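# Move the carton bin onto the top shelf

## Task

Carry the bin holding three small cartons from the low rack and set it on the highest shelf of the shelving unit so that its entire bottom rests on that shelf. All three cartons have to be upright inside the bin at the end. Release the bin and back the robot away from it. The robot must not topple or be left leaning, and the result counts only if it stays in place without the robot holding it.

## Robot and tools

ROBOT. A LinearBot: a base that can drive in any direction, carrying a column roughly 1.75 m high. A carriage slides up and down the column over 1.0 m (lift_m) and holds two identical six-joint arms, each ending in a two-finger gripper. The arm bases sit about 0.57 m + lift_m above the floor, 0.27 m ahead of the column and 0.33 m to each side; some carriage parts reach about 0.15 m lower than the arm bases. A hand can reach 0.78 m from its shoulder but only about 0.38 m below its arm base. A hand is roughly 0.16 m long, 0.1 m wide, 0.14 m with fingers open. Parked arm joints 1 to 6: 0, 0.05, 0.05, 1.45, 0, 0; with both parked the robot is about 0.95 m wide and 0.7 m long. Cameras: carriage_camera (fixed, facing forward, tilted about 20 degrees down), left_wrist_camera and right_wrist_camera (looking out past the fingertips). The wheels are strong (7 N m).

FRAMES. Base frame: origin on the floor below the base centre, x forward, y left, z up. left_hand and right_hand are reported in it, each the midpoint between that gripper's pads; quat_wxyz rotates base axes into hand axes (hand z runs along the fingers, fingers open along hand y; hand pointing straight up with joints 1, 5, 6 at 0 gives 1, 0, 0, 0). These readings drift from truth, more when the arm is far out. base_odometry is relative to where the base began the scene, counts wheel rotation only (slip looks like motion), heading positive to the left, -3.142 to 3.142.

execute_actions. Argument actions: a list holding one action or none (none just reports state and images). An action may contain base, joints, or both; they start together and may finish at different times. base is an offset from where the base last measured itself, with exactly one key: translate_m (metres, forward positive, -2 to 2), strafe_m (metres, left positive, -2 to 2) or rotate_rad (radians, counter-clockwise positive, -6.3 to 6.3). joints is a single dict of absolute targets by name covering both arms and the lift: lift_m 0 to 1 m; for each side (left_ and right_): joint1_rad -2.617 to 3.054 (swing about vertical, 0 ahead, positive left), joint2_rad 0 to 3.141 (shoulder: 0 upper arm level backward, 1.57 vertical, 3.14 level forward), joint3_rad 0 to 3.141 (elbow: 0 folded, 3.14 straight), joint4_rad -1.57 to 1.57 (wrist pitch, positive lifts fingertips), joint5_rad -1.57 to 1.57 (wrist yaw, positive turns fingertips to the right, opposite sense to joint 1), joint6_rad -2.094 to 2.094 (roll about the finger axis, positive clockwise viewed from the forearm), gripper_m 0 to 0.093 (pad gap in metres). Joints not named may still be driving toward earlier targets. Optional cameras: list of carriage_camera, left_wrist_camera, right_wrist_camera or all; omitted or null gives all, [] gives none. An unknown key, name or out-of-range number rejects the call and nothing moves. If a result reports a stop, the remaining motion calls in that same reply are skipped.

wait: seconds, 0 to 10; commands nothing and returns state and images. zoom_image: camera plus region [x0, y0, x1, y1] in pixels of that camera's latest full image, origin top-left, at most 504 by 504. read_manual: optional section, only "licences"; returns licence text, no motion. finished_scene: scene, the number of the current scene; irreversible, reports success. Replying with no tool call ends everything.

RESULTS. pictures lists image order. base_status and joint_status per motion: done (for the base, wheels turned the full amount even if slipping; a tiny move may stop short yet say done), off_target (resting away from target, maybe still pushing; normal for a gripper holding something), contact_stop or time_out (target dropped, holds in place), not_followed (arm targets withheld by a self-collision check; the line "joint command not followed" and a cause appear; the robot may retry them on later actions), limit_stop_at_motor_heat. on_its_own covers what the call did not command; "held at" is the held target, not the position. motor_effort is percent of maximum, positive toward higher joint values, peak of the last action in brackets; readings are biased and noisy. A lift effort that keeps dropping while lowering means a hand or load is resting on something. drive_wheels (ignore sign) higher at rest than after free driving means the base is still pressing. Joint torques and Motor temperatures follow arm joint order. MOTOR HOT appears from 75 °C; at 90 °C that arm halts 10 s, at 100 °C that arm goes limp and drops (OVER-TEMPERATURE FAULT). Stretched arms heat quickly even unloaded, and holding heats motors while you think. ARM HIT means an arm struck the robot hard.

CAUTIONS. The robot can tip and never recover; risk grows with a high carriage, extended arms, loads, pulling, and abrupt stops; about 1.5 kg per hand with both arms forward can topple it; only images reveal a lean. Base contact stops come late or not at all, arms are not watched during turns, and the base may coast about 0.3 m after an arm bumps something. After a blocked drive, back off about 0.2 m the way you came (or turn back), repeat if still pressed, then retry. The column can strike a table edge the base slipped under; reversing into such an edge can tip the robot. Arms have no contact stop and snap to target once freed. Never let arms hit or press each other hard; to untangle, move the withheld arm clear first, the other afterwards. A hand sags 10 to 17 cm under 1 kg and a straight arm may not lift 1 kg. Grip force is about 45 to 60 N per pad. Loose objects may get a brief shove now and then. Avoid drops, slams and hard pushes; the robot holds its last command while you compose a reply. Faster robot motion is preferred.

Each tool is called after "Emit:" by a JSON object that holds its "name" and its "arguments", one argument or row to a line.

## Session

Emit:
{"name": "execute_actions", "arguments": {
  "actions": []
}}

Scene clock: 0.00 s.
Joint torques (N m, as the arm reports them, + toward a larger angle): no reading
Motor temperatures (°C, as the motors report them): left_arm=[21 30 25 21 24 20] | right_arm=[22 35 26 23 20 20]
base_odometry: x=+0.000 y=+0.000 heading=+0.000 (m, m, rad; odometry frame)
base_status: not commanded
joint_positions: lift_m=+0.301 left_joint1_rad=+0.003 left_joint2_rad=+0.057 left_joint3_rad=+0.033 left_joint4_rad=+1.421 left_joint5_rad=+0.018 left_joint6_rad=+0.040 left_gripper_m=+0.095 right_joint1_rad=-0.034 right_joint2_rad=+0.065 right_joint3_rad=+0.045 right_joint4_rad=+1.507 right_joint5_rad=-0.056 right_joint6_rad=-0.025 right_gripper_m=+0.094
joint_status: not commanded
motor_effort: lift_m=+25 drive_wheels=+3 (%)
left_hand: x=+0.3255 y=+0.3150 z=+1.3116 quat_wxyz=(+0.996, +0.011, +0.087, +0.021) (m; base frame)
right_hand: x=+0.3039 y=-0.3091 z=+1.3173 quat_wxyz=(+0.998, -0.028, +0.042, -0.028) (m; base frame)
pictures: carriage_camera, left_wrist_camera, right_wrist_camera
Images, in order (width x height): carriage_camera 672x504, left_wrist_camera 672x504, right_wrist_camera 672x504.

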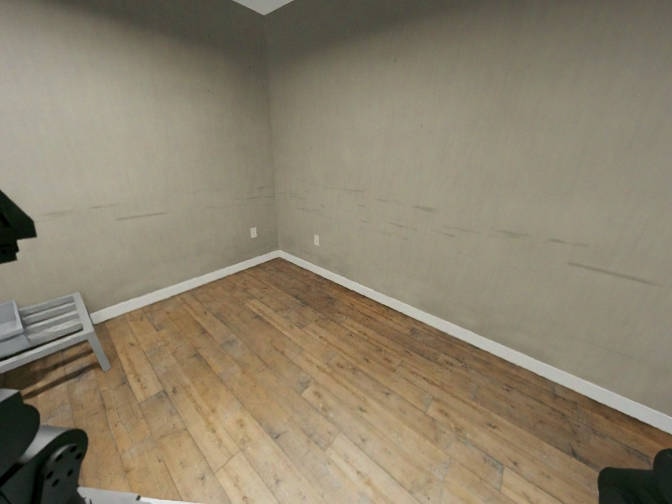

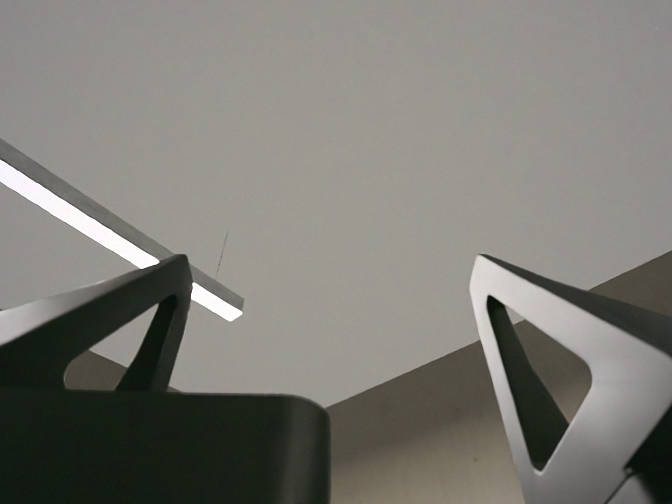

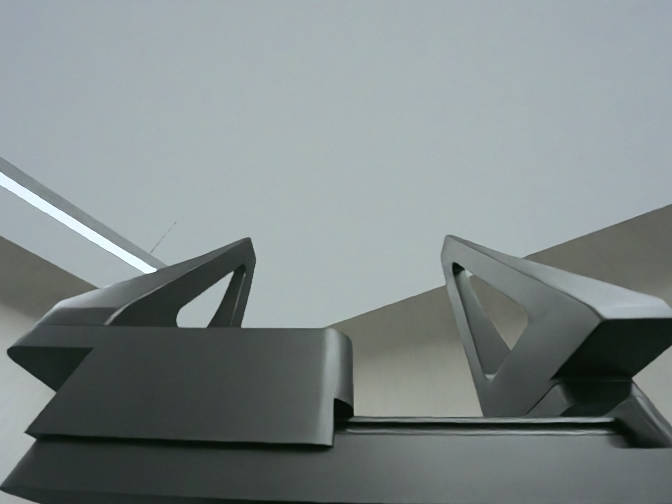

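Emit:
{"name": "execute_actions", "arguments": {
  "actions": [
    {"base": {"rotate_rad": 0.87}}
  ],
  "cameras": ["carriage_camera"]
}}

Scene clock: 8.20 s.
Joint torques (N m, as the arm reports them, + toward a larger angle): left_arm=[ 0.27  4.67  5.55 -0.19 -0.16  0.  ] | right_arm=[ 0.11  4.46  5.68 -0.36 -0.06  0.03]
Motor temperatures (°C, as the motors report them): left_arm=[21 29 26 21 24 20] | right_arm=[22 35 26 23 20 20]
base_odometry: x=+0.000 y=+0.000 heading=+0.869 (m, m, rad; odometry frame)
base_status: done
joint_positions: lift_m=+0.301 left_joint1_rad=+0.003 left_joint2_rad=+0.057 left_joint3_rad=+0.033 left_joint4_rad=+1.421 left_joint5_rad=+0.018 left_joint6_rad=+0.040 left_gripper_m=+0.095 right_joint1_rad=-0.034 right_joint2_rad=+0.065 right_joint3_rad=+0.045 right_joint4_rad=+1.506 right_joint5_rad=-0.056 right_joint6_rad=-0.025 right_gripper_m=+0.094
joint_status: not commanded
motor_effort: lift_m=+25(25) drive_wheels=+11(20) (%)
left_hand: x=+0.3255 y=+0.3150 z=+1.3116 quat_wxyz=(+0.996, +0.011, +0.087, +0.021) (m; base frame)
right_hand: x=+0.3041 y=-0.3092 z=+1.3173 quat_wxyz=(+0.998, -0.028, +0.043, -0.028) (m; base frame)
pictures: carriage_camera
Images, in order (width x height): carriage_camera 672x504.

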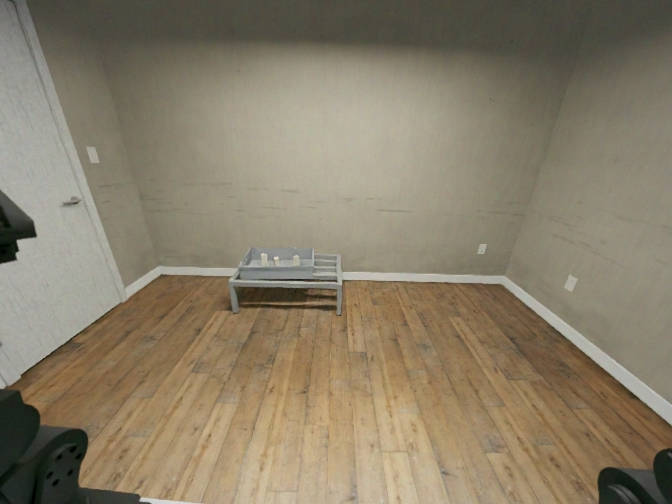

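Emit:
{"name": "execute_actions", "arguments": {
  "actions": [
    {"base": {"strafe_m": 0.55}}
  ],
  "cameras": []
}}

Emit:
{"name": "execute_actions", "arguments": {
  "actions": [
    {"base": {"translate_m": 1.05}, "joints": {"lift_m": 0.2, "left_joint1_rad": -0.05, "left_joint2_rad": 2.646, "left_joint3_rad": 1.277, "left_joint4_rad": -0.201, "left_joint5_rad": 0, "left_joint6_rad": -0.05, "right_joint1_rad": 0.04, "right_joint2_rad": 2.646, "right_joint3_rad": 1.277, "right_joint4_rad": -0.201, "right_joint5_rad": 0, "right_joint6_rad": 0.04}}
  ],
  "cameras": ["carriage_camera"]
}}

Scene clock: 21.07 s.
Joint torques (N m, as the arm reports them, + toward a larger angle): left_arm=[ 0.29  4.7   5.43 -0.18 -0.2  -0.02] | right_arm=[ 0.02  4.44  5.85 -0.38 -0.07  0.03]
Motor temperatures (°C, as the motors report them): left_arm=[21 29 27 21 24 20] | right_arm=[22 34 27 23 20 20]
base_odometry: x=-0.421 y=+0.354 heading=+0.871 (m, m, rad; odometry frame)
base_status: done
joint_positions: lift_m=+0.301 left_joint1_rad=+0.003 left_joint2_rad=+0.057 left_joint3_rad=+0.033 left_joint4_rad=+1.421 left_joint5_rad=+0.018 left_joint6_rad=+0.040 left_gripper_m=+0.095 right_joint1_rad=-0.034 right_joint2_rad=+0.065 right_joint3_rad=+0.045 right_joint4_rad=+1.506 right_joint5_rad=-0.056 right_joint6_rad=-0.025 right_gripper_m=+0.094
joint_status: not commanded
motor_effort: lift_m=+25(25) drive_wheels=-8(23) (%)
left_hand: x=+0.3255 y=+0.3150 z=+1.3116 quat_wxyz=(+0.996, +0.011, +0.087, +0.021) (m; base frame)
right_hand: x=+0.3040 y=-0.3091 z=+1.3173 quat_wxyz=(+0.998, -0.028, +0.043, -0.028) (m; base frame)
pictures: none
No camera images: the call's "cameras" was empty. Leave "cameras" out to get every camera's image.

Scene clock: 25.47 s.
Joint torques (N m, as the arm reports them, + toward a larger angle): left_arm=[ -0.22 -12.74   3.77   0.34  -0.17  -0.05] | right_arm=[  0.44 -11.04   3.15   0.22   0.     0.06]
Motor temperatures (°C, as the motors report them): left_arm=[21 30 27 21 24 20] | right_arm=[22 35 27 23 20 20]
base_odometry: x=+0.254 y=+1.158 heading=+0.872 (m, m, rad; odometry frame)
base_status: done
joint_positions: lift_m=+0.200 left_joint1_rad=-0.043 left_joint2_rad=+2.656 left_joint3_rad=+1.259 left_joint4_rad=-0.206 left_joint5_rad=+0.004 left_joint6_rad=-0.045 left_gripper_m=+0.095 right_joint1_rad=+0.036 right_joint2_rad=+2.642 right_joint3_rad=+1.278 right_joint4_rad=-0.203 right_joint5_rad=-0.010 right_joint6_rad=+0.036 right_gripper_m=+0.094
joint_status: all done
motor_effort: lift_m=+22(22) drive_wheels=-9(25) (%)
left_hand: x=+0.6271 y=+0.3023 z=+0.5465 quat_wxyz=(-0.016, -0.001, +1.000, -0.001) (m; base frame)
right_hand: x=+0.6415 y=-0.3035 z=+0.5532 quat_wxyz=(+0.002, +0.000, +1.000, +0.005) (m; base frame)
pictures: carriage_camera
Images, in order (width x height): carriage_camera 672x504.

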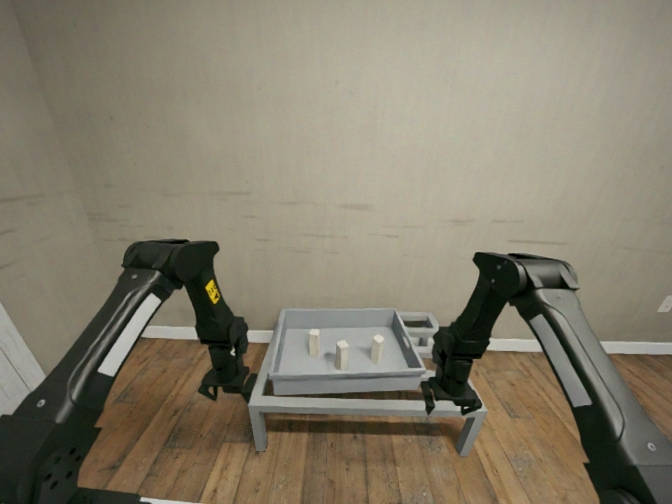

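Emit:
{"name": "zoom_image", "arguments": {
  "camera": "carriage_camera",
  "region": [180, 290, 500, 470]
}}

Region (180, 290, 500, 470) of carriage_camera's 672x504 image, scaled by 1.575, with more detail than that image has; it fills the top 284 rows of this view, and the rest is white.

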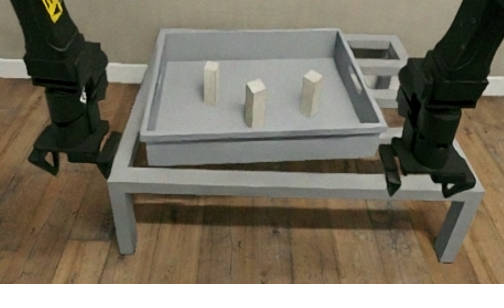

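Emit:
{"name": "execute_actions", "arguments": {
  "actions": [
    {"base": {"rotate_rad": 0.12}}
  ],
  "cameras": []
}}

Emit:
{"name": "execute_actions", "arguments": {
  "actions": [
    {"base": {"strafe_m": -0.13}}
  ],
  "cameras": []
}}

Emit:
{"name": "execute_actions", "arguments": {
  "actions": [
    {"base": {"translate_m": 0.45}, "joints": {"lift_m": 0.12}}
  ]
}}

Scene clock: 39.87 s.
Joint torques (N m, as the arm reports them, + toward a larger angle): left_arm=[  0.36 -12.81   3.8    0.32  -0.17  -0.04] | right_arm=[  0.15 -11.     2.98   0.28   0.01   0.06]
Motor temperatures (°C, as the motors report them): left_arm=[21 34 27 21 24 20] | right_arm=[22 39 27 23 20 20]
base_odometry: x=+0.255 y=+1.158 heading=+0.991 (m, m, rad; odometry frame)
base_status: done
joint_positions: lift_m=+0.200 left_joint1_rad=-0.049 left_joint2_rad=+2.656 left_joint3_rad=+1.259 left_joint4_rad=-0.204 left_joint5_rad=+0.003 left_joint6_rad=-0.045 left_gripper_m=+0.095 right_joint1_rad=+0.041 right_joint2_rad=+2.642 right_joint3_rad=+1.278 right_joint4_rad=-0.202 right_joint5_rad=-0.008 right_joint6_rad=+0.036 right_gripper_m=+0.094
joint_status: not commanded
motor_effort: lift_m=+22(22) drive_wheels=+10(14) (%)
left_hand: x=+0.6274 y=+0.3006 z=+0.5465 quat_wxyz=(-0.015, +0.002, +1.000, -0.001) (m; base frame)
right_hand: x=+0.6417 y=-0.3018 z=+0.5532 quat_wxyz=(+0.002, -0.002, +1.000, +0.004) (m; base frame)
pictures: none
No camera images: the call's "cameras" was empty. Leave "cameras" out to get every camera's image.

Scene clock: 41.67 s.
Joint torques (N m, as the arm reports them, + toward a larger angle): left_arm=[  0.21 -12.79   3.87   0.33  -0.17  -0.04] | right_arm=[  0.03 -11.05   3.     0.25  -0.02   0.05]
Motor temperatures (°C, as the motors report them): left_arm=[21 34 27 21 24 20] | right_arm=[22 39 27 23 20 20]
base_odometry: x=+0.364 y=+1.088 heading=+0.992 (m, m, rad; odometry frame)
base_status: done
joint_positions: lift_m=+0.200 left_joint1_rad=-0.049 left_joint2_rad=+2.656 left_joint3_rad=+1.259 left_joint4_rad=-0.204 left_joint5_rad=+0.003 left_joint6_rad=-0.045 left_gripper_m=+0.095 right_joint1_rad=+0.039 right_joint2_rad=+2.642 right_joint3_rad=+1.278 right_joint4_rad=-0.200 right_joint5_rad=-0.008 right_joint6_rad=+0.036 right_gripper_m=+0.094
joint_status: not commanded
motor_effort: lift_m=+22(22) drive_wheels=+5(27) (%)
left_hand: x=+0.6274 y=+0.3004 z=+0.5465 quat_wxyz=(-0.015, +0.002, +1.000, -0.001) (m; base frame)
right_hand: x=+0.6421 y=-0.3024 z=+0.5532 quat_wxyz=(+0.003, -0.002, +1.000, +0.004) (m; base frame)
pictures: none
No camera images: the call's "cameras" was empty. Leave "cameras" out to get every camera's image.

Scene clock: 44.63 s.
Joint torques (N m, as the arm reports them, + toward a larger angle): left_arm=[  0.2  -12.52   3.76   0.33  -0.16  -0.04] | right_arm=[  0.14 -10.85   3.08   0.25   0.01   0.06]
Motor temperatures (°C, as the motors report them): left_arm=[21 35 27 21 24 20] | right_arm=[22 40 27 23 20 20]
base_odometry: x=+0.611 y=+1.464 heading=+0.990 (m, m, rad; odometry frame)
base_status: done
joint_positions: lift_m=+0.120 left_joint1_rad=-0.049 left_joint2_rad=+2.655 left_joint3_rad=+1.259 left_joint4_rad=-0.204 left_joint5_rad=+0.003 left_joint6_rad=-0.045 left_gripper_m=+0.095 right_joint1_rad=+0.039 right_joint2_rad=+2.641 right_joint3_rad=+1.278 right_joint4_rad=-0.201 right_joint5_rad=-0.008 right_joint6_rad=+0.036 right_gripper_m=+0.094
joint_status: all done
motor_effort: lift_m=+23(22) drive_wheels=-10(22) (%)
left_hand: x=+0.6279 y=+0.3003 z=+0.4670 quat_wxyz=(-0.014, +0.002, +1.000, -0.001) (m; base frame)
right_hand: x=+0.6422 y=-0.3024 z=+0.4735 quat_wxyz=(+0.003, -0.002, +1.000, +0.004) (m; base frame)
pictures: carriage_camera, left_wrist_camera, right_wrist_camera
Images, in order (width x height): carriage_camera 672x504, left_wrist_camera 672x504, right_wrist_camera 672x504.

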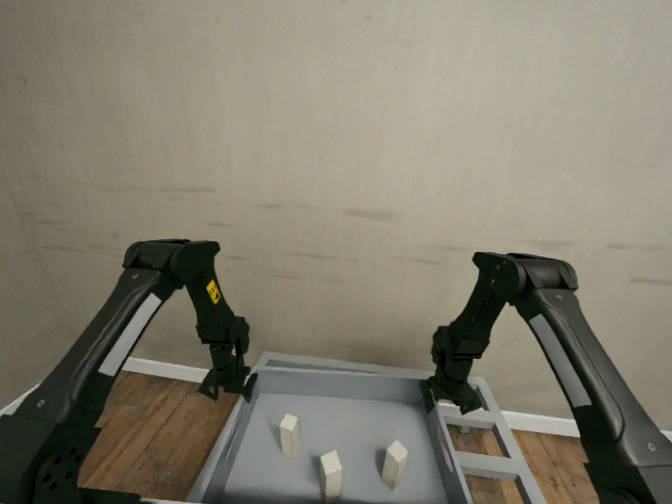

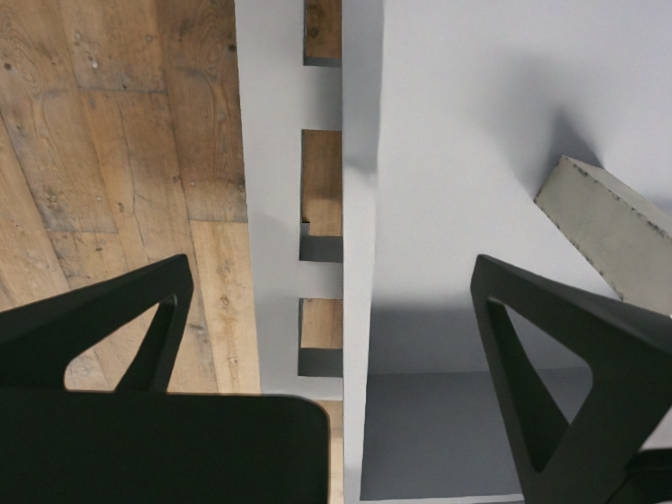

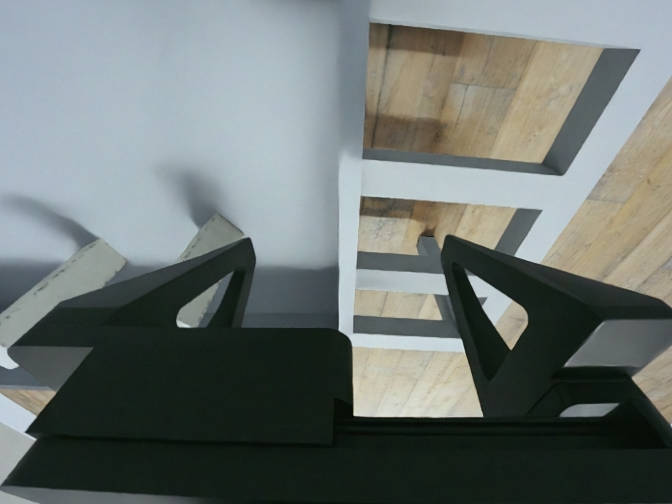

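Emit:
{"name": "execute_actions", "arguments": {
  "actions": [
    {"base": {"translate_m": -0.025}, "joints": {"lift_m": 0.026, "left_joint1_rad": -0.08, "left_joint6_rad": -0.08}}
  ],
  "cameras": ["left_wrist_camera", "right_wrist_camera"]
}}

Scene clock: 52.30 s.
Joint torques (N m, as the arm reports them, + toward a larger angle): left_arm=[  0.12 -12.61   3.79   0.29  -0.16  -0.05] | right_arm=[  0.07 -10.86   2.93   0.24  -0.01   0.06]
Motor temperatures (°C, as the motors report them): left_arm=[21 36 27 21 24 20] | right_arm=[22 41 27 23 20 20]
base_odometry: x=+0.597 y=+1.443 heading=+0.990 (m, m, rad; odometry frame)
base_status: done
joint_positions: lift_m=+0.026 left_joint1_rad=-0.078 left_joint2_rad=+2.655 left_joint3_rad=+1.259 left_joint4_rad=-0.201 left_joint5_rad=+0.002 left_joint6_rad=-0.074 left_gripper_m=+0.095 right_joint1_rad=+0.039 right_joint2_rad=+2.641 right_joint3_rad=+1.278 right_joint4_rad=-0.200 right_joint5_rad=-0.008 right_joint6_rad=+0.036 right_gripper_m=+0.094
joint_status: all done
motor_effort: lift_m=+23(21) drive_wheels=+5(13) (%)
left_hand: x=+0.6280 y=+0.2905 z=+0.3730 quat_wxyz=(-0.013, +0.002, +1.000, +0.000) (m; base frame)
right_hand: x=+0.6424 y=-0.3024 z=+0.3794 quat_wxyz=(+0.004, -0.002, +1.000, +0.004) (m; base frame)
pictures: left_wrist_camera, right_wrist_camera
Images, in order (width x height): left_wrist_camera 672x504, right_wrist_camera 672x504.

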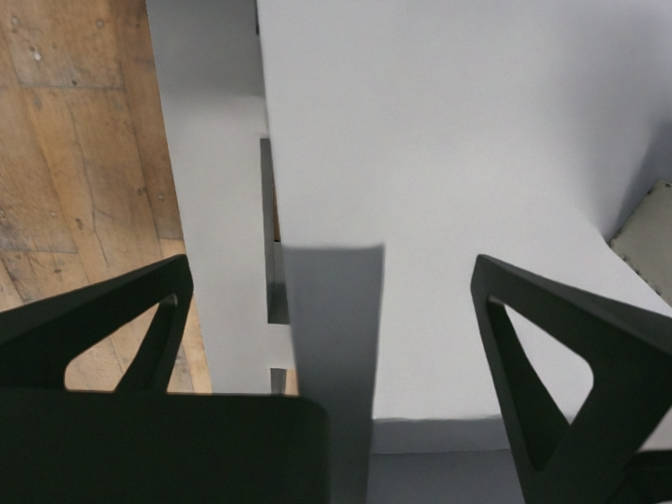

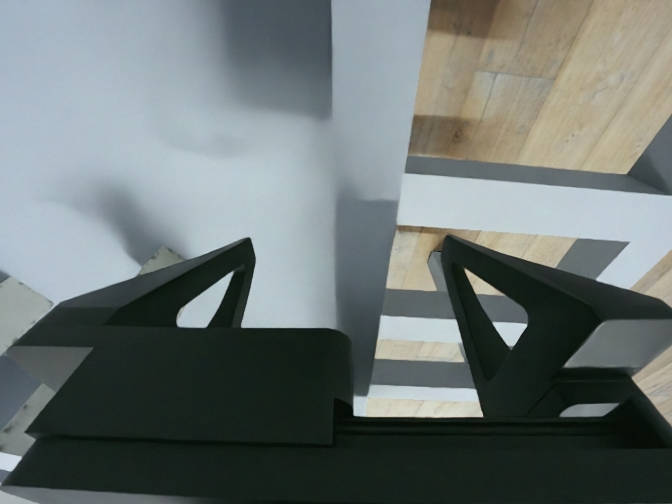

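Emit:
{"name": "execute_actions", "arguments": {
  "actions": [
    {"joints": {"lift_m": 0.021, "left_gripper_m": 0.0, "right_gripper_m": 0.0}}
  ],
  "cameras": []
}}

Emit:
{"name": "execute_actions", "arguments": {
  "actions": [
    {"joints": {"lift_m": 0.15, "left_joint4_rad": -0.175, "right_joint4_rad": -0.175}}
  ]
}}

Scene clock: 56.57 s.
Joint torques (N m, as the arm reports them, + toward a larger angle): left_arm=[ -0.42 -12.65   3.8    0.29  -0.4    0.03] | right_arm=[  1.19 -10.91   3.07   0.26   0.39  -0.02]
Motor temperatures (°C, as the motors report them): left_arm=[21 37 27 21 24 20] | right_arm=[22 42 27 23 20 20]
base_odometry: x=+0.597 y=+1.443 heading=+0.990 (m, m, rad; odometry frame)
base_status: not commanded
joint_positions: lift_m=+0.021 left_joint1_rad=-0.070 left_joint2_rad=+2.655 left_joint3_rad=+1.259 left_joint4_rad=-0.201 left_joint5_rad=+0.029 left_joint6_rad=-0.081 left_gripper_m=+0.007 right_joint1_rad=+0.026 right_joint2_rad=+2.642 right_joint3_rad=+1.278 right_joint4_rad=-0.201 right_joint5_rad=-0.050 right_joint6_rad=+0.045 right_gripper_m=+0.008
joint_status: left_gripper_m off_target (ended at +0.007, target +0.000); right_gripper_m off_target (ended at +0.008, target +0.000); the others done
motor_effort: lift_m=+22(21) drive_wheels=+5(3) (%)
left_hand: x=+0.6277 y=+0.2887 z=+0.3678 quat_wxyz=(-0.014, -0.005, +1.000, -0.013) (m; base frame)
right_hand: x=+0.6418 y=-0.3000 z=+0.3742 quat_wxyz=(+0.002, +0.009, +1.000, +0.025) (m; base frame)
pictures: none
No camera images: the call's "cameras" was empty. Leave "cameras" out to get every camera's image.

Scene clock: 57.67 s.
Joint torques (N m, as the arm reports them, + toward a larger angle): left_arm=[ -0.45 -14.79   3.74   0.09  -0.41  -0.01] | right_arm=[  1.27 -12.82   2.85   0.08   0.41   0.  ]
Motor temperatures (°C, as the motors report them): left_arm=[21 37 27 21 24 20] | right_arm=[22 42 27 23 20 20]
base_odometry: x=+0.597 y=+1.443 heading=+0.990 (m, m, rad; odometry frame)
base_status: not commanded
joint_positions: lift_m=+0.150 left_joint1_rad=-0.070 left_joint2_rad=+2.680 left_joint3_rad=+1.259 left_joint4_rad=-0.150 left_joint5_rad=+0.027 left_joint6_rad=-0.080 left_gripper_m=+0.007 right_joint1_rad=+0.026 right_joint2_rad=+2.666 right_joint3_rad=+1.278 right_joint4_rad=-0.153 right_joint5_rad=-0.052 right_joint6_rad=+0.044 right_gripper_m=+0.008
joint_status: all done
motor_effort: lift_m=+28(32) drive_wheels=-2(5) (%)
left_hand: x=+0.6314 y=+0.2888 z=+0.4879 quat_wxyz=(-0.001, -0.005, +1.000, -0.014) (m; base frame)
right_hand: x=+0.6453 y=-0.2998 z=+0.4948 quat_wxyz=(+0.014, +0.009, +1.000, +0.026) (m; base frame)
pictures: carriage_camera, left_wrist_camera, right_wrist_camera
Images, in order (width x height): carriage_camera 672x504, left_wrist_camera 672x504, right_wrist_camera 672x504.

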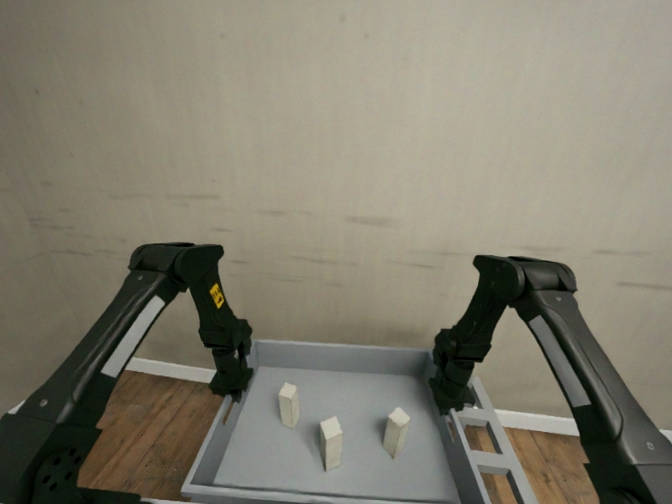

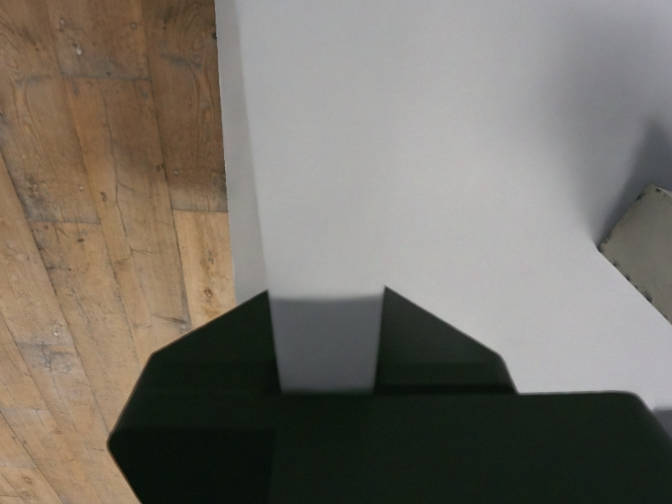

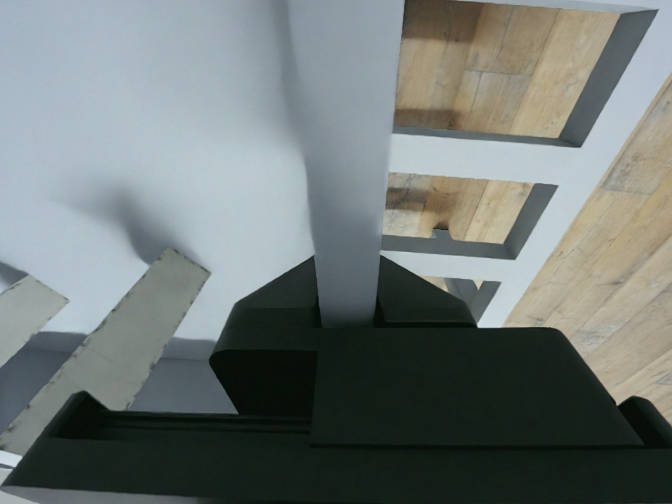

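Emit:
{"name": "execute_actions", "arguments": {
  "actions": [
    {"base": {"translate_m": -0.6}, "joints": {"left_joint4_rad": -0.2, "right_joint4_rad": -0.2}}
  ],
  "cameras": []
}}

Emit:
{"name": "execute_actions", "arguments": {
  "actions": [
    {"base": {"rotate_rad": 3.02}}
  ],
  "cameras": ["carriage_camera"]
}}

Scene clock: 65.50 s.
Joint torques (N m, as the arm reports them, + toward a larger angle): left_arm=[ -0.58 -14.66   3.63  -0.07  -0.4   -0.01] | right_arm=[  1.24 -12.85   2.96  -0.03   0.42  -0.02]
Motor temperatures (°C, as the motors report them): left_arm=[21 39 27 21 24 20] | right_arm=[22 44 27 23 20 20]
base_odometry: x=+0.268 y=+0.941 heading=+0.989 (m, m, rad; odometry frame)
base_status: done
joint_positions: lift_m=+0.150 left_joint1_rad=-0.068 left_joint2_rad=+2.680 left_joint3_rad=+1.259 left_joint4_rad=-0.169 left_joint5_rad=+0.029 left_joint6_rad=-0.079 left_gripper_m=+0.007 right_joint1_rad=+0.026 right_joint2_rad=+2.666 right_joint3_rad=+1.278 right_joint4_rad=-0.171 right_joint5_rad=-0.054 right_joint6_rad=+0.044 right_gripper_m=+0.008
joint_status: all done
motor_effort: lift_m=+28(28) drive_wheels=-3(27) (%)
left_hand: x=+0.6268 y=+0.2894 z=+0.4879 quat_wxyz=(-0.010, -0.005, +1.000, -0.014) (m; base frame)
right_hand: x=+0.6407 y=-0.2994 z=+0.4947 quat_wxyz=(+0.005, +0.009, +1.000, +0.027) (m; base frame)
pictures: none
No camera images: the call's "cameras" was empty. Leave "cameras" out to get every camera's image.

Scene clock: 69.80 s.
Joint torques (N m, as the arm reports them, + toward a larger angle): left_arm=[ -0.81 -14.64   3.7   -0.11  -0.41  -0.04] | right_arm=[  1.14 -12.8    2.74  -0.1    0.42  -0.04]
Motor temperatures (°C, as the motors report them): left_arm=[21 40 27 21 24 20] | right_arm=[22 45 27 23 20 20]
base_odometry: x=+0.268 y=+0.942 heading=-2.274 (m, m, rad; odometry frame)
base_status: done
joint_positions: lift_m=+0.150 left_joint1_rad=-0.064 left_joint2_rad=+2.680 left_joint3_rad=+1.259 left_joint4_rad=-0.159 left_joint5_rad=+0.028 left_joint6_rad=-0.074 left_gripper_m=+0.007 right_joint1_rad=+0.028 right_joint2_rad=+2.666 right_joint3_rad=+1.278 right_joint4_rad=-0.162 right_joint5_rad=-0.055 right_joint6_rad=+0.047 right_gripper_m=+0.008
joint_status: not commanded
motor_effort: lift_m=+28(28) drive_wheels=+14(32) (%)
left_hand: x=+0.6294 y=+0.2908 z=+0.4879 quat_wxyz=(-0.005, -0.005, +1.000, -0.014) (m; base frame)
right_hand: x=+0.6428 y=-0.2982 z=+0.4947 quat_wxyz=(+0.009, +0.009, +1.000, +0.028) (m; base frame)
pictures: carriage_camera
Images, in order (width x height): carriage_camera 672x504.

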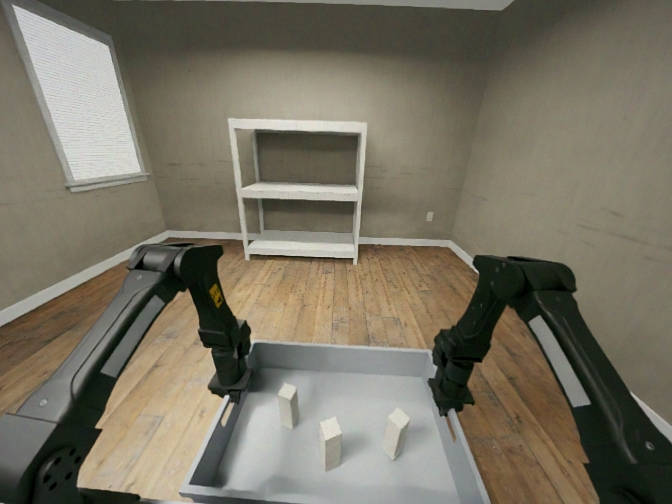

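Emit:
{"name": "execute_actions", "arguments": {
  "actions": [
    {"base": {"strafe_m": 0.45}, "joints": {"left_joint2_rad": 2.531, "left_joint3_rad": 1.261, "left_joint4_rad": -0.30, "right_joint2_rad": 2.531, "right_joint3_rad": 1.261, "right_joint4_rad": -0.30}}
  ],
  "cameras": ["carriage_camera"]
}}

Emit:
{"name": "execute_actions", "arguments": {
  "actions": [
    {"base": {"translate_m": 1.5}, "joints": {"lift_m": 0.6, "left_joint2_rad": 2.416, "left_joint3_rad": 1.246, "left_joint4_rad": -0.40, "right_joint2_rad": 2.416, "right_joint3_rad": 1.246, "right_joint4_rad": -0.40}}
  ],
  "cameras": ["carriage_camera"]
}}

Scene clock: 90.60 s.
Joint torques (N m, as the arm reports them, + toward a larger angle): left_arm=[ -0.87 -14.77   3.13  -0.01  -0.39  -0.08] | right_arm=[  1.22 -12.54   3.21  -0.07   0.42  -0.05]
Motor temperatures (°C, as the motors report them): left_arm=[21 44 27 21 24 20] | right_arm=[22 49 27 23 20 20]
base_odometry: x=+0.611 y=+0.651 heading=-2.273 (m, m, rad; odometry frame)
base_status: done
joint_positions: lift_m=+0.150 left_joint1_rad=-0.065 left_joint2_rad=+2.564 left_joint3_rad=+1.259 left_joint4_rad=-0.269 left_joint5_rad=+0.027 left_joint6_rad=-0.070 left_gripper_m=+0.007 right_joint1_rad=+0.025 right_joint2_rad=+2.548 right_joint3_rad=+1.265 right_joint4_rad=-0.263 right_joint5_rad=-0.055 right_joint6_rad=+0.049 right_gripper_m=+0.008
joint_status: all done
motor_effort: lift_m=+28(28) drive_wheels=-9(27) (%)
left_hand: x=+0.6419 y=+0.2899 z=+0.5271 quat_wxyz=(-0.002, -0.003, +1.000, -0.013) (m; base frame)
right_hand: x=+0.6520 y=-0.2991 z=+0.5337 quat_wxyz=(+0.012, +0.011, +0.999, +0.028) (m; base frame)
pictures: carriage_camera
Images, in order (width x height): carriage_camera 672x504.

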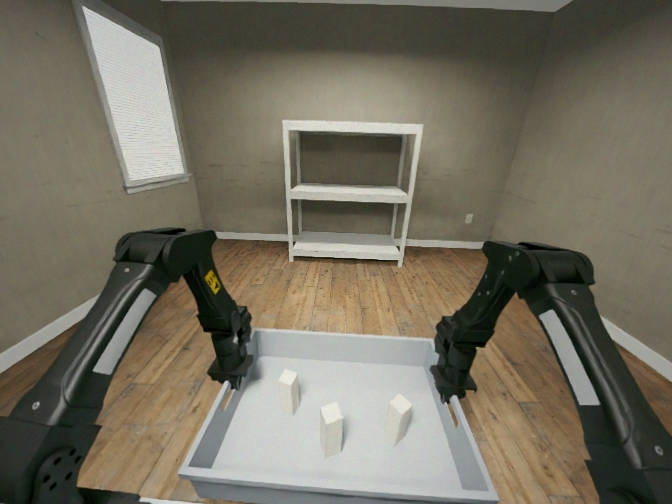

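Scene clock: 95.90 s.
Joint torques (N m, as the arm reports them, + toward a larger angle): left_arm=[ -0.71 -14.5    3.84   0.09  -0.39  -0.1 ] | right_arm=[  1.34 -12.31   4.28  -0.11   0.44  -0.08]
Motor temperatures (°C, as the motors report them): left_arm=[21 44 27 21 24 20] | right_arm=[22 50 27 23 20 20]
base_odometry: x=-0.355 y=-0.496 heading=-2.272 (m, m, rad; odometry frame)
base_status: done
joint_positions: lift_m=+0.600 left_joint1_rad=-0.066 left_joint2_rad=+2.449 left_joint3_rad=+1.242 left_joint4_rad=-0.376 left_joint5_rad=+0.026 left_joint6_rad=-0.068 left_gripper_m=+0.007 right_joint1_rad=+0.025 right_joint2_rad=+2.433 right_joint3_rad=+1.241 right_joint4_rad=-0.363 right_joint5_rad=-0.058 right_joint6_rad=+0.051 right_gripper_m=+0.008
joint_status: all done
motor_effort: lift_m=+28(36) drive_wheels=-9(22) (%)
left_hand: x=+0.6422 y=+0.2897 z=+1.0145 quat_wxyz=(-0.007, -0.001, +1.000, -0.012) (m; base frame)
right_hand: x=+0.6505 y=-0.2989 z=+1.0202 quat_wxyz=(+0.007, +0.013, +0.999, +0.029) (m; base frame)
pictures: carriage_camera
Images, in order (width x height): carriage_camera 672x504.

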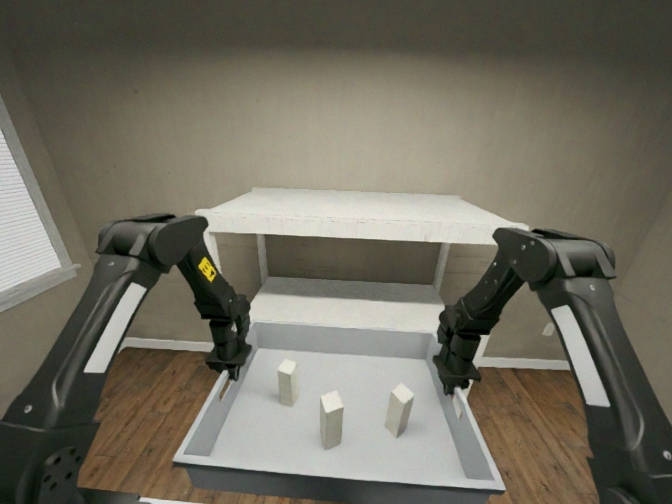

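Emit:
{"name": "execute_actions", "arguments": {
  "actions": [
    {"joints": {"lift_m": 1.0, "left_joint2_rad": 2.300, "left_joint3_rad": 1.230, "left_joint4_rad": -0.50, "right_joint2_rad": 2.300, "right_joint3_rad": 1.230, "right_joint4_rad": -0.50}}
  ],
  "cameras": []
}}

Emit:
{"name": "execute_actions", "arguments": {
  "actions": [
    {"joints": {"left_joint2_rad": 2.185, "left_joint3_rad": 1.214, "left_joint4_rad": -0.60, "right_joint2_rad": 2.185, "right_joint3_rad": 1.214, "right_joint4_rad": -0.60}}
  ]
}}

Scene clock: 104.90 s.
Joint torques (N m, as the arm reports them, + toward a larger angle): left_arm=[ -0.68 -14.01   3.94   0.1   -0.35  -0.12] | right_arm=[  1.37 -12.05   4.53  -0.09   0.44  -0.09]
Motor temperatures (°C, as the motors report them): left_arm=[21 45 27 21 24 20] | right_arm=[22 51 27 23 20 20]
base_odometry: x=-0.355 y=-0.496 heading=-2.272 (m, m, rad; odometry frame)
base_status: not commanded
joint_positions: lift_m=+1.000 left_joint1_rad=-0.066 left_joint2_rad=+2.331 left_joint3_rad=+1.230 left_joint4_rad=-0.477 left_joint5_rad=+0.024 left_joint6_rad=-0.067 left_gripper_m=+0.007 right_joint1_rad=+0.025 right_joint2_rad=+2.316 right_joint3_rad=+1.228 right_joint4_rad=-0.463 right_joint5_rad=-0.058 right_joint6_rad=+0.052 right_gripper_m=+0.008
joint_status: all done
motor_effort: lift_m=+28(35) drive_wheels=+11(9) (%)
left_hand: x=+0.6435 y=+0.2900 z=+1.4535 quat_wxyz=(-0.004, -0.001, +1.000, -0.012) (m; base frame)
right_hand: x=+0.6508 y=-0.2988 z=+1.4589 quat_wxyz=(+0.009, +0.013, +0.999, +0.029) (m; base frame)
pictures: none
No camera images: the call's "cameras" was empty. Leave "cameras" out to get every camera's image.

Scene clock: 105.73 s.
Joint torques (N m, as the arm reports them, + toward a larger angle): left_arm=[ -0.75 -13.63   4.18   0.03  -0.4   -0.12] | right_arm=[  1.38 -11.74   4.76  -0.09   0.46  -0.09]
Motor temperatures (°C, as the motors report them): left_arm=[21 45 27 21 24 20] | right_arm=[22 52 27 23 20 20]
base_odometry: x=-0.355 y=-0.496 heading=-2.272 (m, m, rad; odometry frame)
base_status: not commanded
joint_positions: lift_m=+1.000 left_joint1_rad=-0.066 left_joint2_rad=+2.218 left_joint3_rad=+1.217 left_joint4_rad=-0.574 left_joint5_rad=+0.025 left_joint6_rad=-0.067 left_gripper_m=+0.007 right_joint1_rad=+0.025 right_joint2_rad=+2.202 right_joint3_rad=+1.217 right_joint4_rad=-0.562 right_joint5_rad=-0.058 right_joint6_rad=+0.052 right_gripper_m=+0.008
joint_status: all done
motor_effort: lift_m=+28(28) drive_wheels=+11(11) (%)
left_hand: x=+0.6400 y=+0.2900 z=+1.4902 quat_wxyz=(-0.003, -0.001, +1.000, -0.012) (m; base frame)
right_hand: x=+0.6470 y=-0.2988 z=+1.4961 quat_wxyz=(+0.011, +0.013, +0.999, +0.030) (m; base frame)
pictures: carriage_camera, left_wrist_camera, right_wrist_camera
Images, in order (width x height): carriage_camera 672x504, left_wrist_camera 672x504, right_wrist_camera 672x504.

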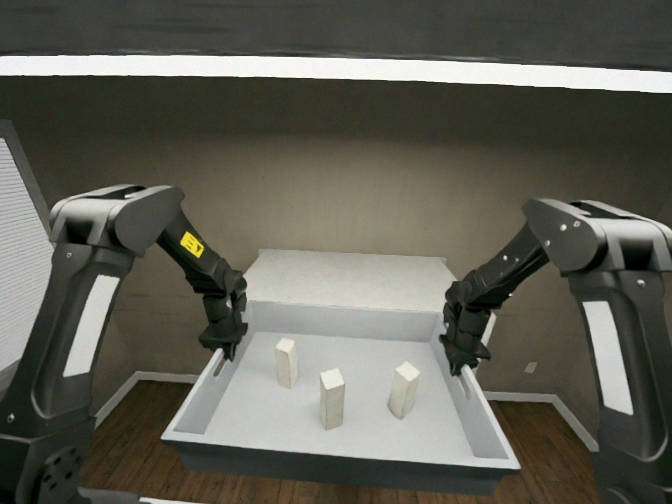

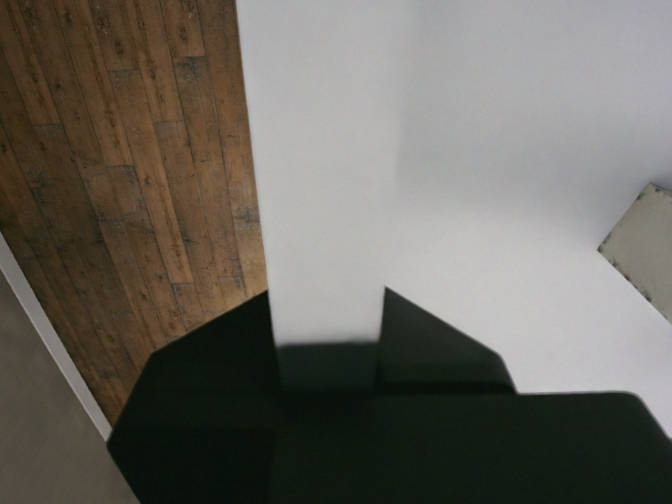

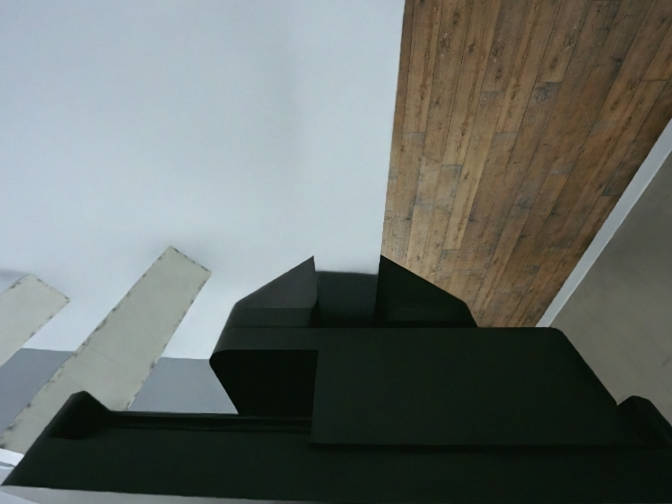

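Emit:
{"name": "execute_actions", "arguments": {
  "actions": [
    {"base": {"translate_m": 0.5}}
  ]
}}

Scene clock: 118.30 s.
Joint torques (N m, as the arm reports them, + toward a larger angle): left_arm=[ -0.8  -13.79   4.16   0.05  -0.36  -0.15] | right_arm=[  1.43 -11.69   4.68  -0.11   0.46  -0.11]
Motor temperatures (°C, as the motors report them): left_arm=[21 46 27 21 24 20] | right_arm=[22 52 27 23 20 20]
base_odometry: x=-0.677 y=-0.878 heading=-2.270 (m, m, rad; odometry frame)
base_status: done
joint_positions: lift_m=+1.000 left_joint1_rad=-0.066 left_joint2_rad=+2.218 left_joint3_rad=+1.217 left_joint4_rad=-0.574 left_joint5_rad=+0.025 left_joint6_rad=-0.067 left_gripper_m=+0.007 right_joint1_rad=+0.024 right_joint2_rad=+2.202 right_joint3_rad=+1.217 right_joint4_rad=-0.562 right_joint5_rad=-0.058 right_joint6_rad=+0.052 right_gripper_m=+0.008
joint_status: not commanded
motor_effort: lift_m=+28(28) drive_wheels=-9(21) (%)
left_hand: x=+0.6400 y=+0.2900 z=+1.4902 quat_wxyz=(-0.003, -0.001, +1.000, -0.012) (m; base frame)
right_hand: x=+0.6470 y=-0.2990 z=+1.4961 quat_wxyz=(+0.011, +0.013, +0.999, +0.030) (m; base frame)
pictures: carriage_camera, left_wrist_camera, right_wrist_camera
Images, in order (width x height): carriage_camera 672x504, left_wrist_camera 672x504, right_wrist_camera 672x504.

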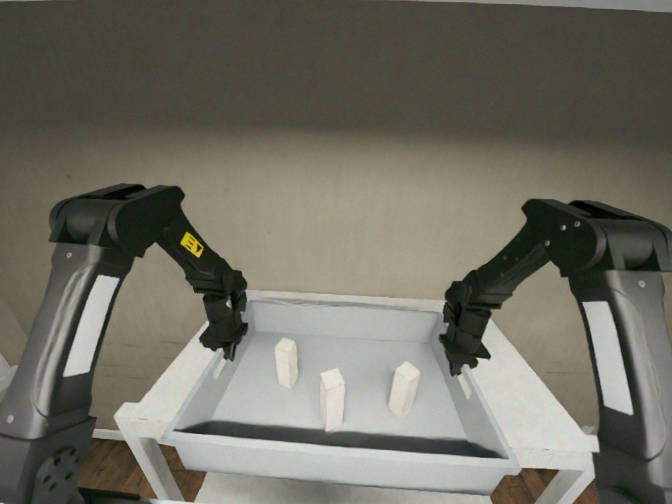

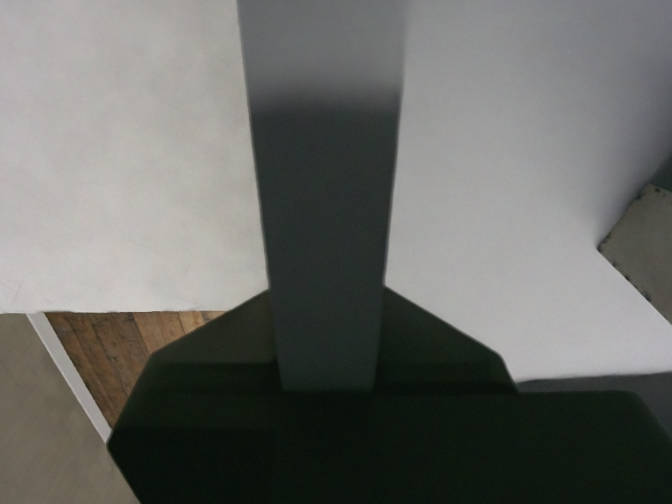

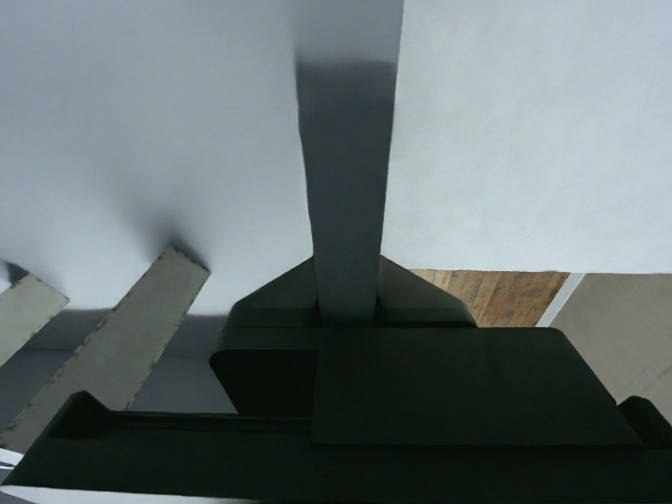

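Emit:
{"name": "execute_actions", "arguments": {
  "actions": [
    {"base": {"translate_m": 0.21}}
  ],
  "cameras": ["left_wrist_camera", "right_wrist_camera"]
}}

Emit:
{"name": "execute_actions", "arguments": {
  "actions": [
    {"joints": {"lift_m": 0.96}}
  ],
  "cameras": ["right_wrist_camera"]
}}

Scene clock: 126.67 s.
Joint torques (N m, as the arm reports them, + toward a larger angle): left_arm=[ -0.7  -13.86   4.21   0.1   -0.4   -0.12] | right_arm=[  1.38 -11.67   4.87  -0.06   0.47  -0.06]
Motor temperatures (°C, as the motors report them): left_arm=[21 46 28 21 24 20] | right_arm=[22 53 28 23 20 20]
base_odometry: x=-0.812 y=-1.039 heading=-2.269 (m, m, rad; odometry frame)
base_status: done
joint_positions: lift_m=+1.000 left_joint1_rad=-0.066 left_joint2_rad=+2.218 left_joint3_rad=+1.217 left_joint4_rad=-0.576 left_joint5_rad=+0.025 left_joint6_rad=-0.067 left_gripper_m=+0.007 right_joint1_rad=+0.024 right_joint2_rad=+2.202 right_joint3_rad=+1.217 right_joint4_rad=-0.564 right_joint5_rad=-0.058 right_joint6_rad=+0.052 right_gripper_m=+0.008
joint_status: not commanded
motor_effort: lift_m=+28(28) drive_wheels=-7(22) (%)
left_hand: x=+0.6395 y=+0.2901 z=+1.4902 quat_wxyz=(-0.004, -0.001, +1.000, -0.012) (m; base frame)
right_hand: x=+0.6464 y=-0.2990 z=+1.4961 quat_wxyz=(+0.010, +0.013, +0.999, +0.030) (m; base frame)
pictures: left_wrist_camera, right_wrist_camera
Images, in order (width x height): left_wrist_camera 672x504, right_wrist_camera 672x504.

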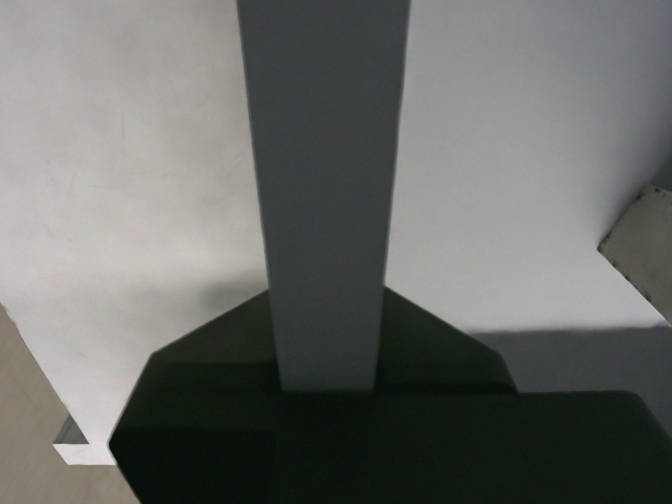

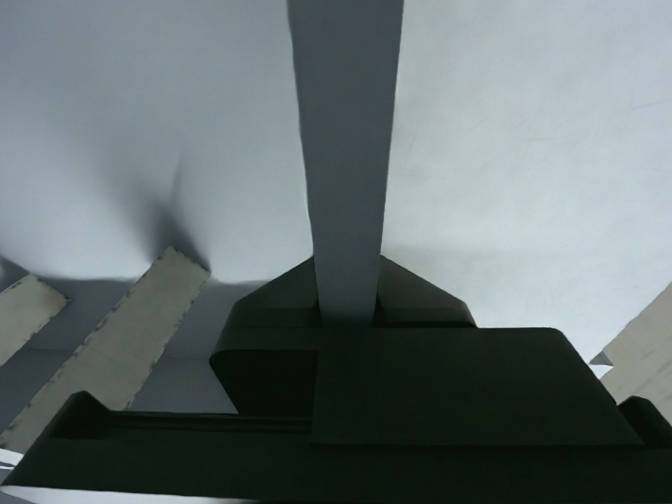

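Scene clock: 127.40 s.
Joint torques (N m, as the arm reports them, + toward a larger angle): left_arm=[ -0.69 -14.64   4.23   0.1   -0.38  -0.14] | right_arm=[  1.35 -12.42   4.67  -0.08   0.47  -0.09]
Motor temperatures (°C, as the motors report them): left_arm=[21 46 28 21 24 20] | right_arm=[22 53 28 23 20 20]
base_odometry: x=-0.812 y=-1.039 heading=-2.269 (m, m, rad; odometry frame)
base_status: not commanded
joint_positions: lift_m=+0.960 left_joint1_rad=-0.066 left_joint2_rad=+2.228 left_joint3_rad=+1.217 left_joint4_rad=-0.577 left_joint5_rad=+0.026 left_joint6_rad=-0.067 left_gripper_m=+0.007 right_joint1_rad=+0.024 right_joint2_rad=+2.210 right_joint3_rad=+1.217 right_joint4_rad=-0.566 right_joint5_rad=-0.058 right_joint6_rad=+0.052 right_gripper_m=+0.008
joint_status: all done
motor_effort: lift_m=+26(26) drive_wheels=-7(8) (%)
left_hand: x=+0.6372 y=+0.2900 z=+1.4472 quat_wxyz=(-0.009, -0.001, +1.000, -0.012) (m; base frame)
right_hand: x=+0.6443 y=-0.2990 z=+1.4534 quat_wxyz=(+0.005, +0.014, +0.999, +0.029) (m; base frame)
pictures: right_wrist_camera
Images, in order (width x height): right_wrist_camera 672x504.

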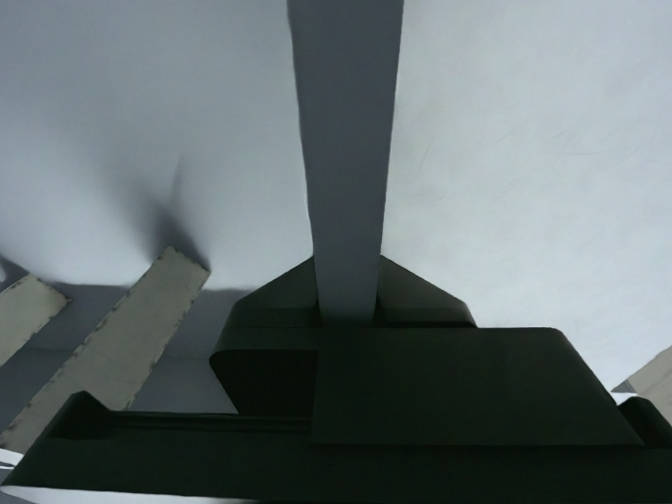

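Emit:
{"name": "execute_actions", "arguments": {
  "actions": [
    {"joints": {"lift_m": 0.94}}
  ],
  "cameras": []
}}

Scene clock: 129.57 s.
Joint torques (N m, as the arm reports them, + toward a larger angle): left_arm=[ -0.72 -13.06   4.1    0.36  -0.4   -0.09] | right_arm=[  1.4  -10.86   4.79   0.13   0.46  -0.08]
Motor temperatures (°C, as the motors report them): left_arm=[21 46 28 21 24 20] | right_arm=[22 53 28 23 20 20]
base_odometry: x=-0.812 y=-1.039 heading=-2.269 (m, m, rad; odometry frame)
base_status: not commanded
joint_positions: lift_m=+0.940 left_joint1_rad=-0.066 left_joint2_rad=+2.210 left_joint3_rad=+1.217 left_joint4_rad=-0.604 left_joint5_rad=+0.028 left_joint6_rad=-0.069 left_gripper_m=+0.007 right_joint1_rad=+0.024 right_joint2_rad=+2.190 right_joint3_rad=+1.217 right_joint4_rad=-0.589 right_joint5_rad=-0.058 right_joint6_rad=+0.050 right_gripper_m=+0.008
joint_status: all done
motor_effort: lift_m=+21(19) drive_wheels=-8(9) (%)
left_hand: x=+0.6342 y=+0.2898 z=+1.4339 quat_wxyz=(-0.014, -0.002, +1.000, -0.013) (m; base frame)
right_hand: x=+0.6430 y=-0.2991 z=+1.4409 quat_wxyz=(+0.004, +0.013, +0.999, +0.029) (m; base frame)
pictures: none
No camera images: the call's "cameras" was empty. Leave "cameras" out to get every camera's image.


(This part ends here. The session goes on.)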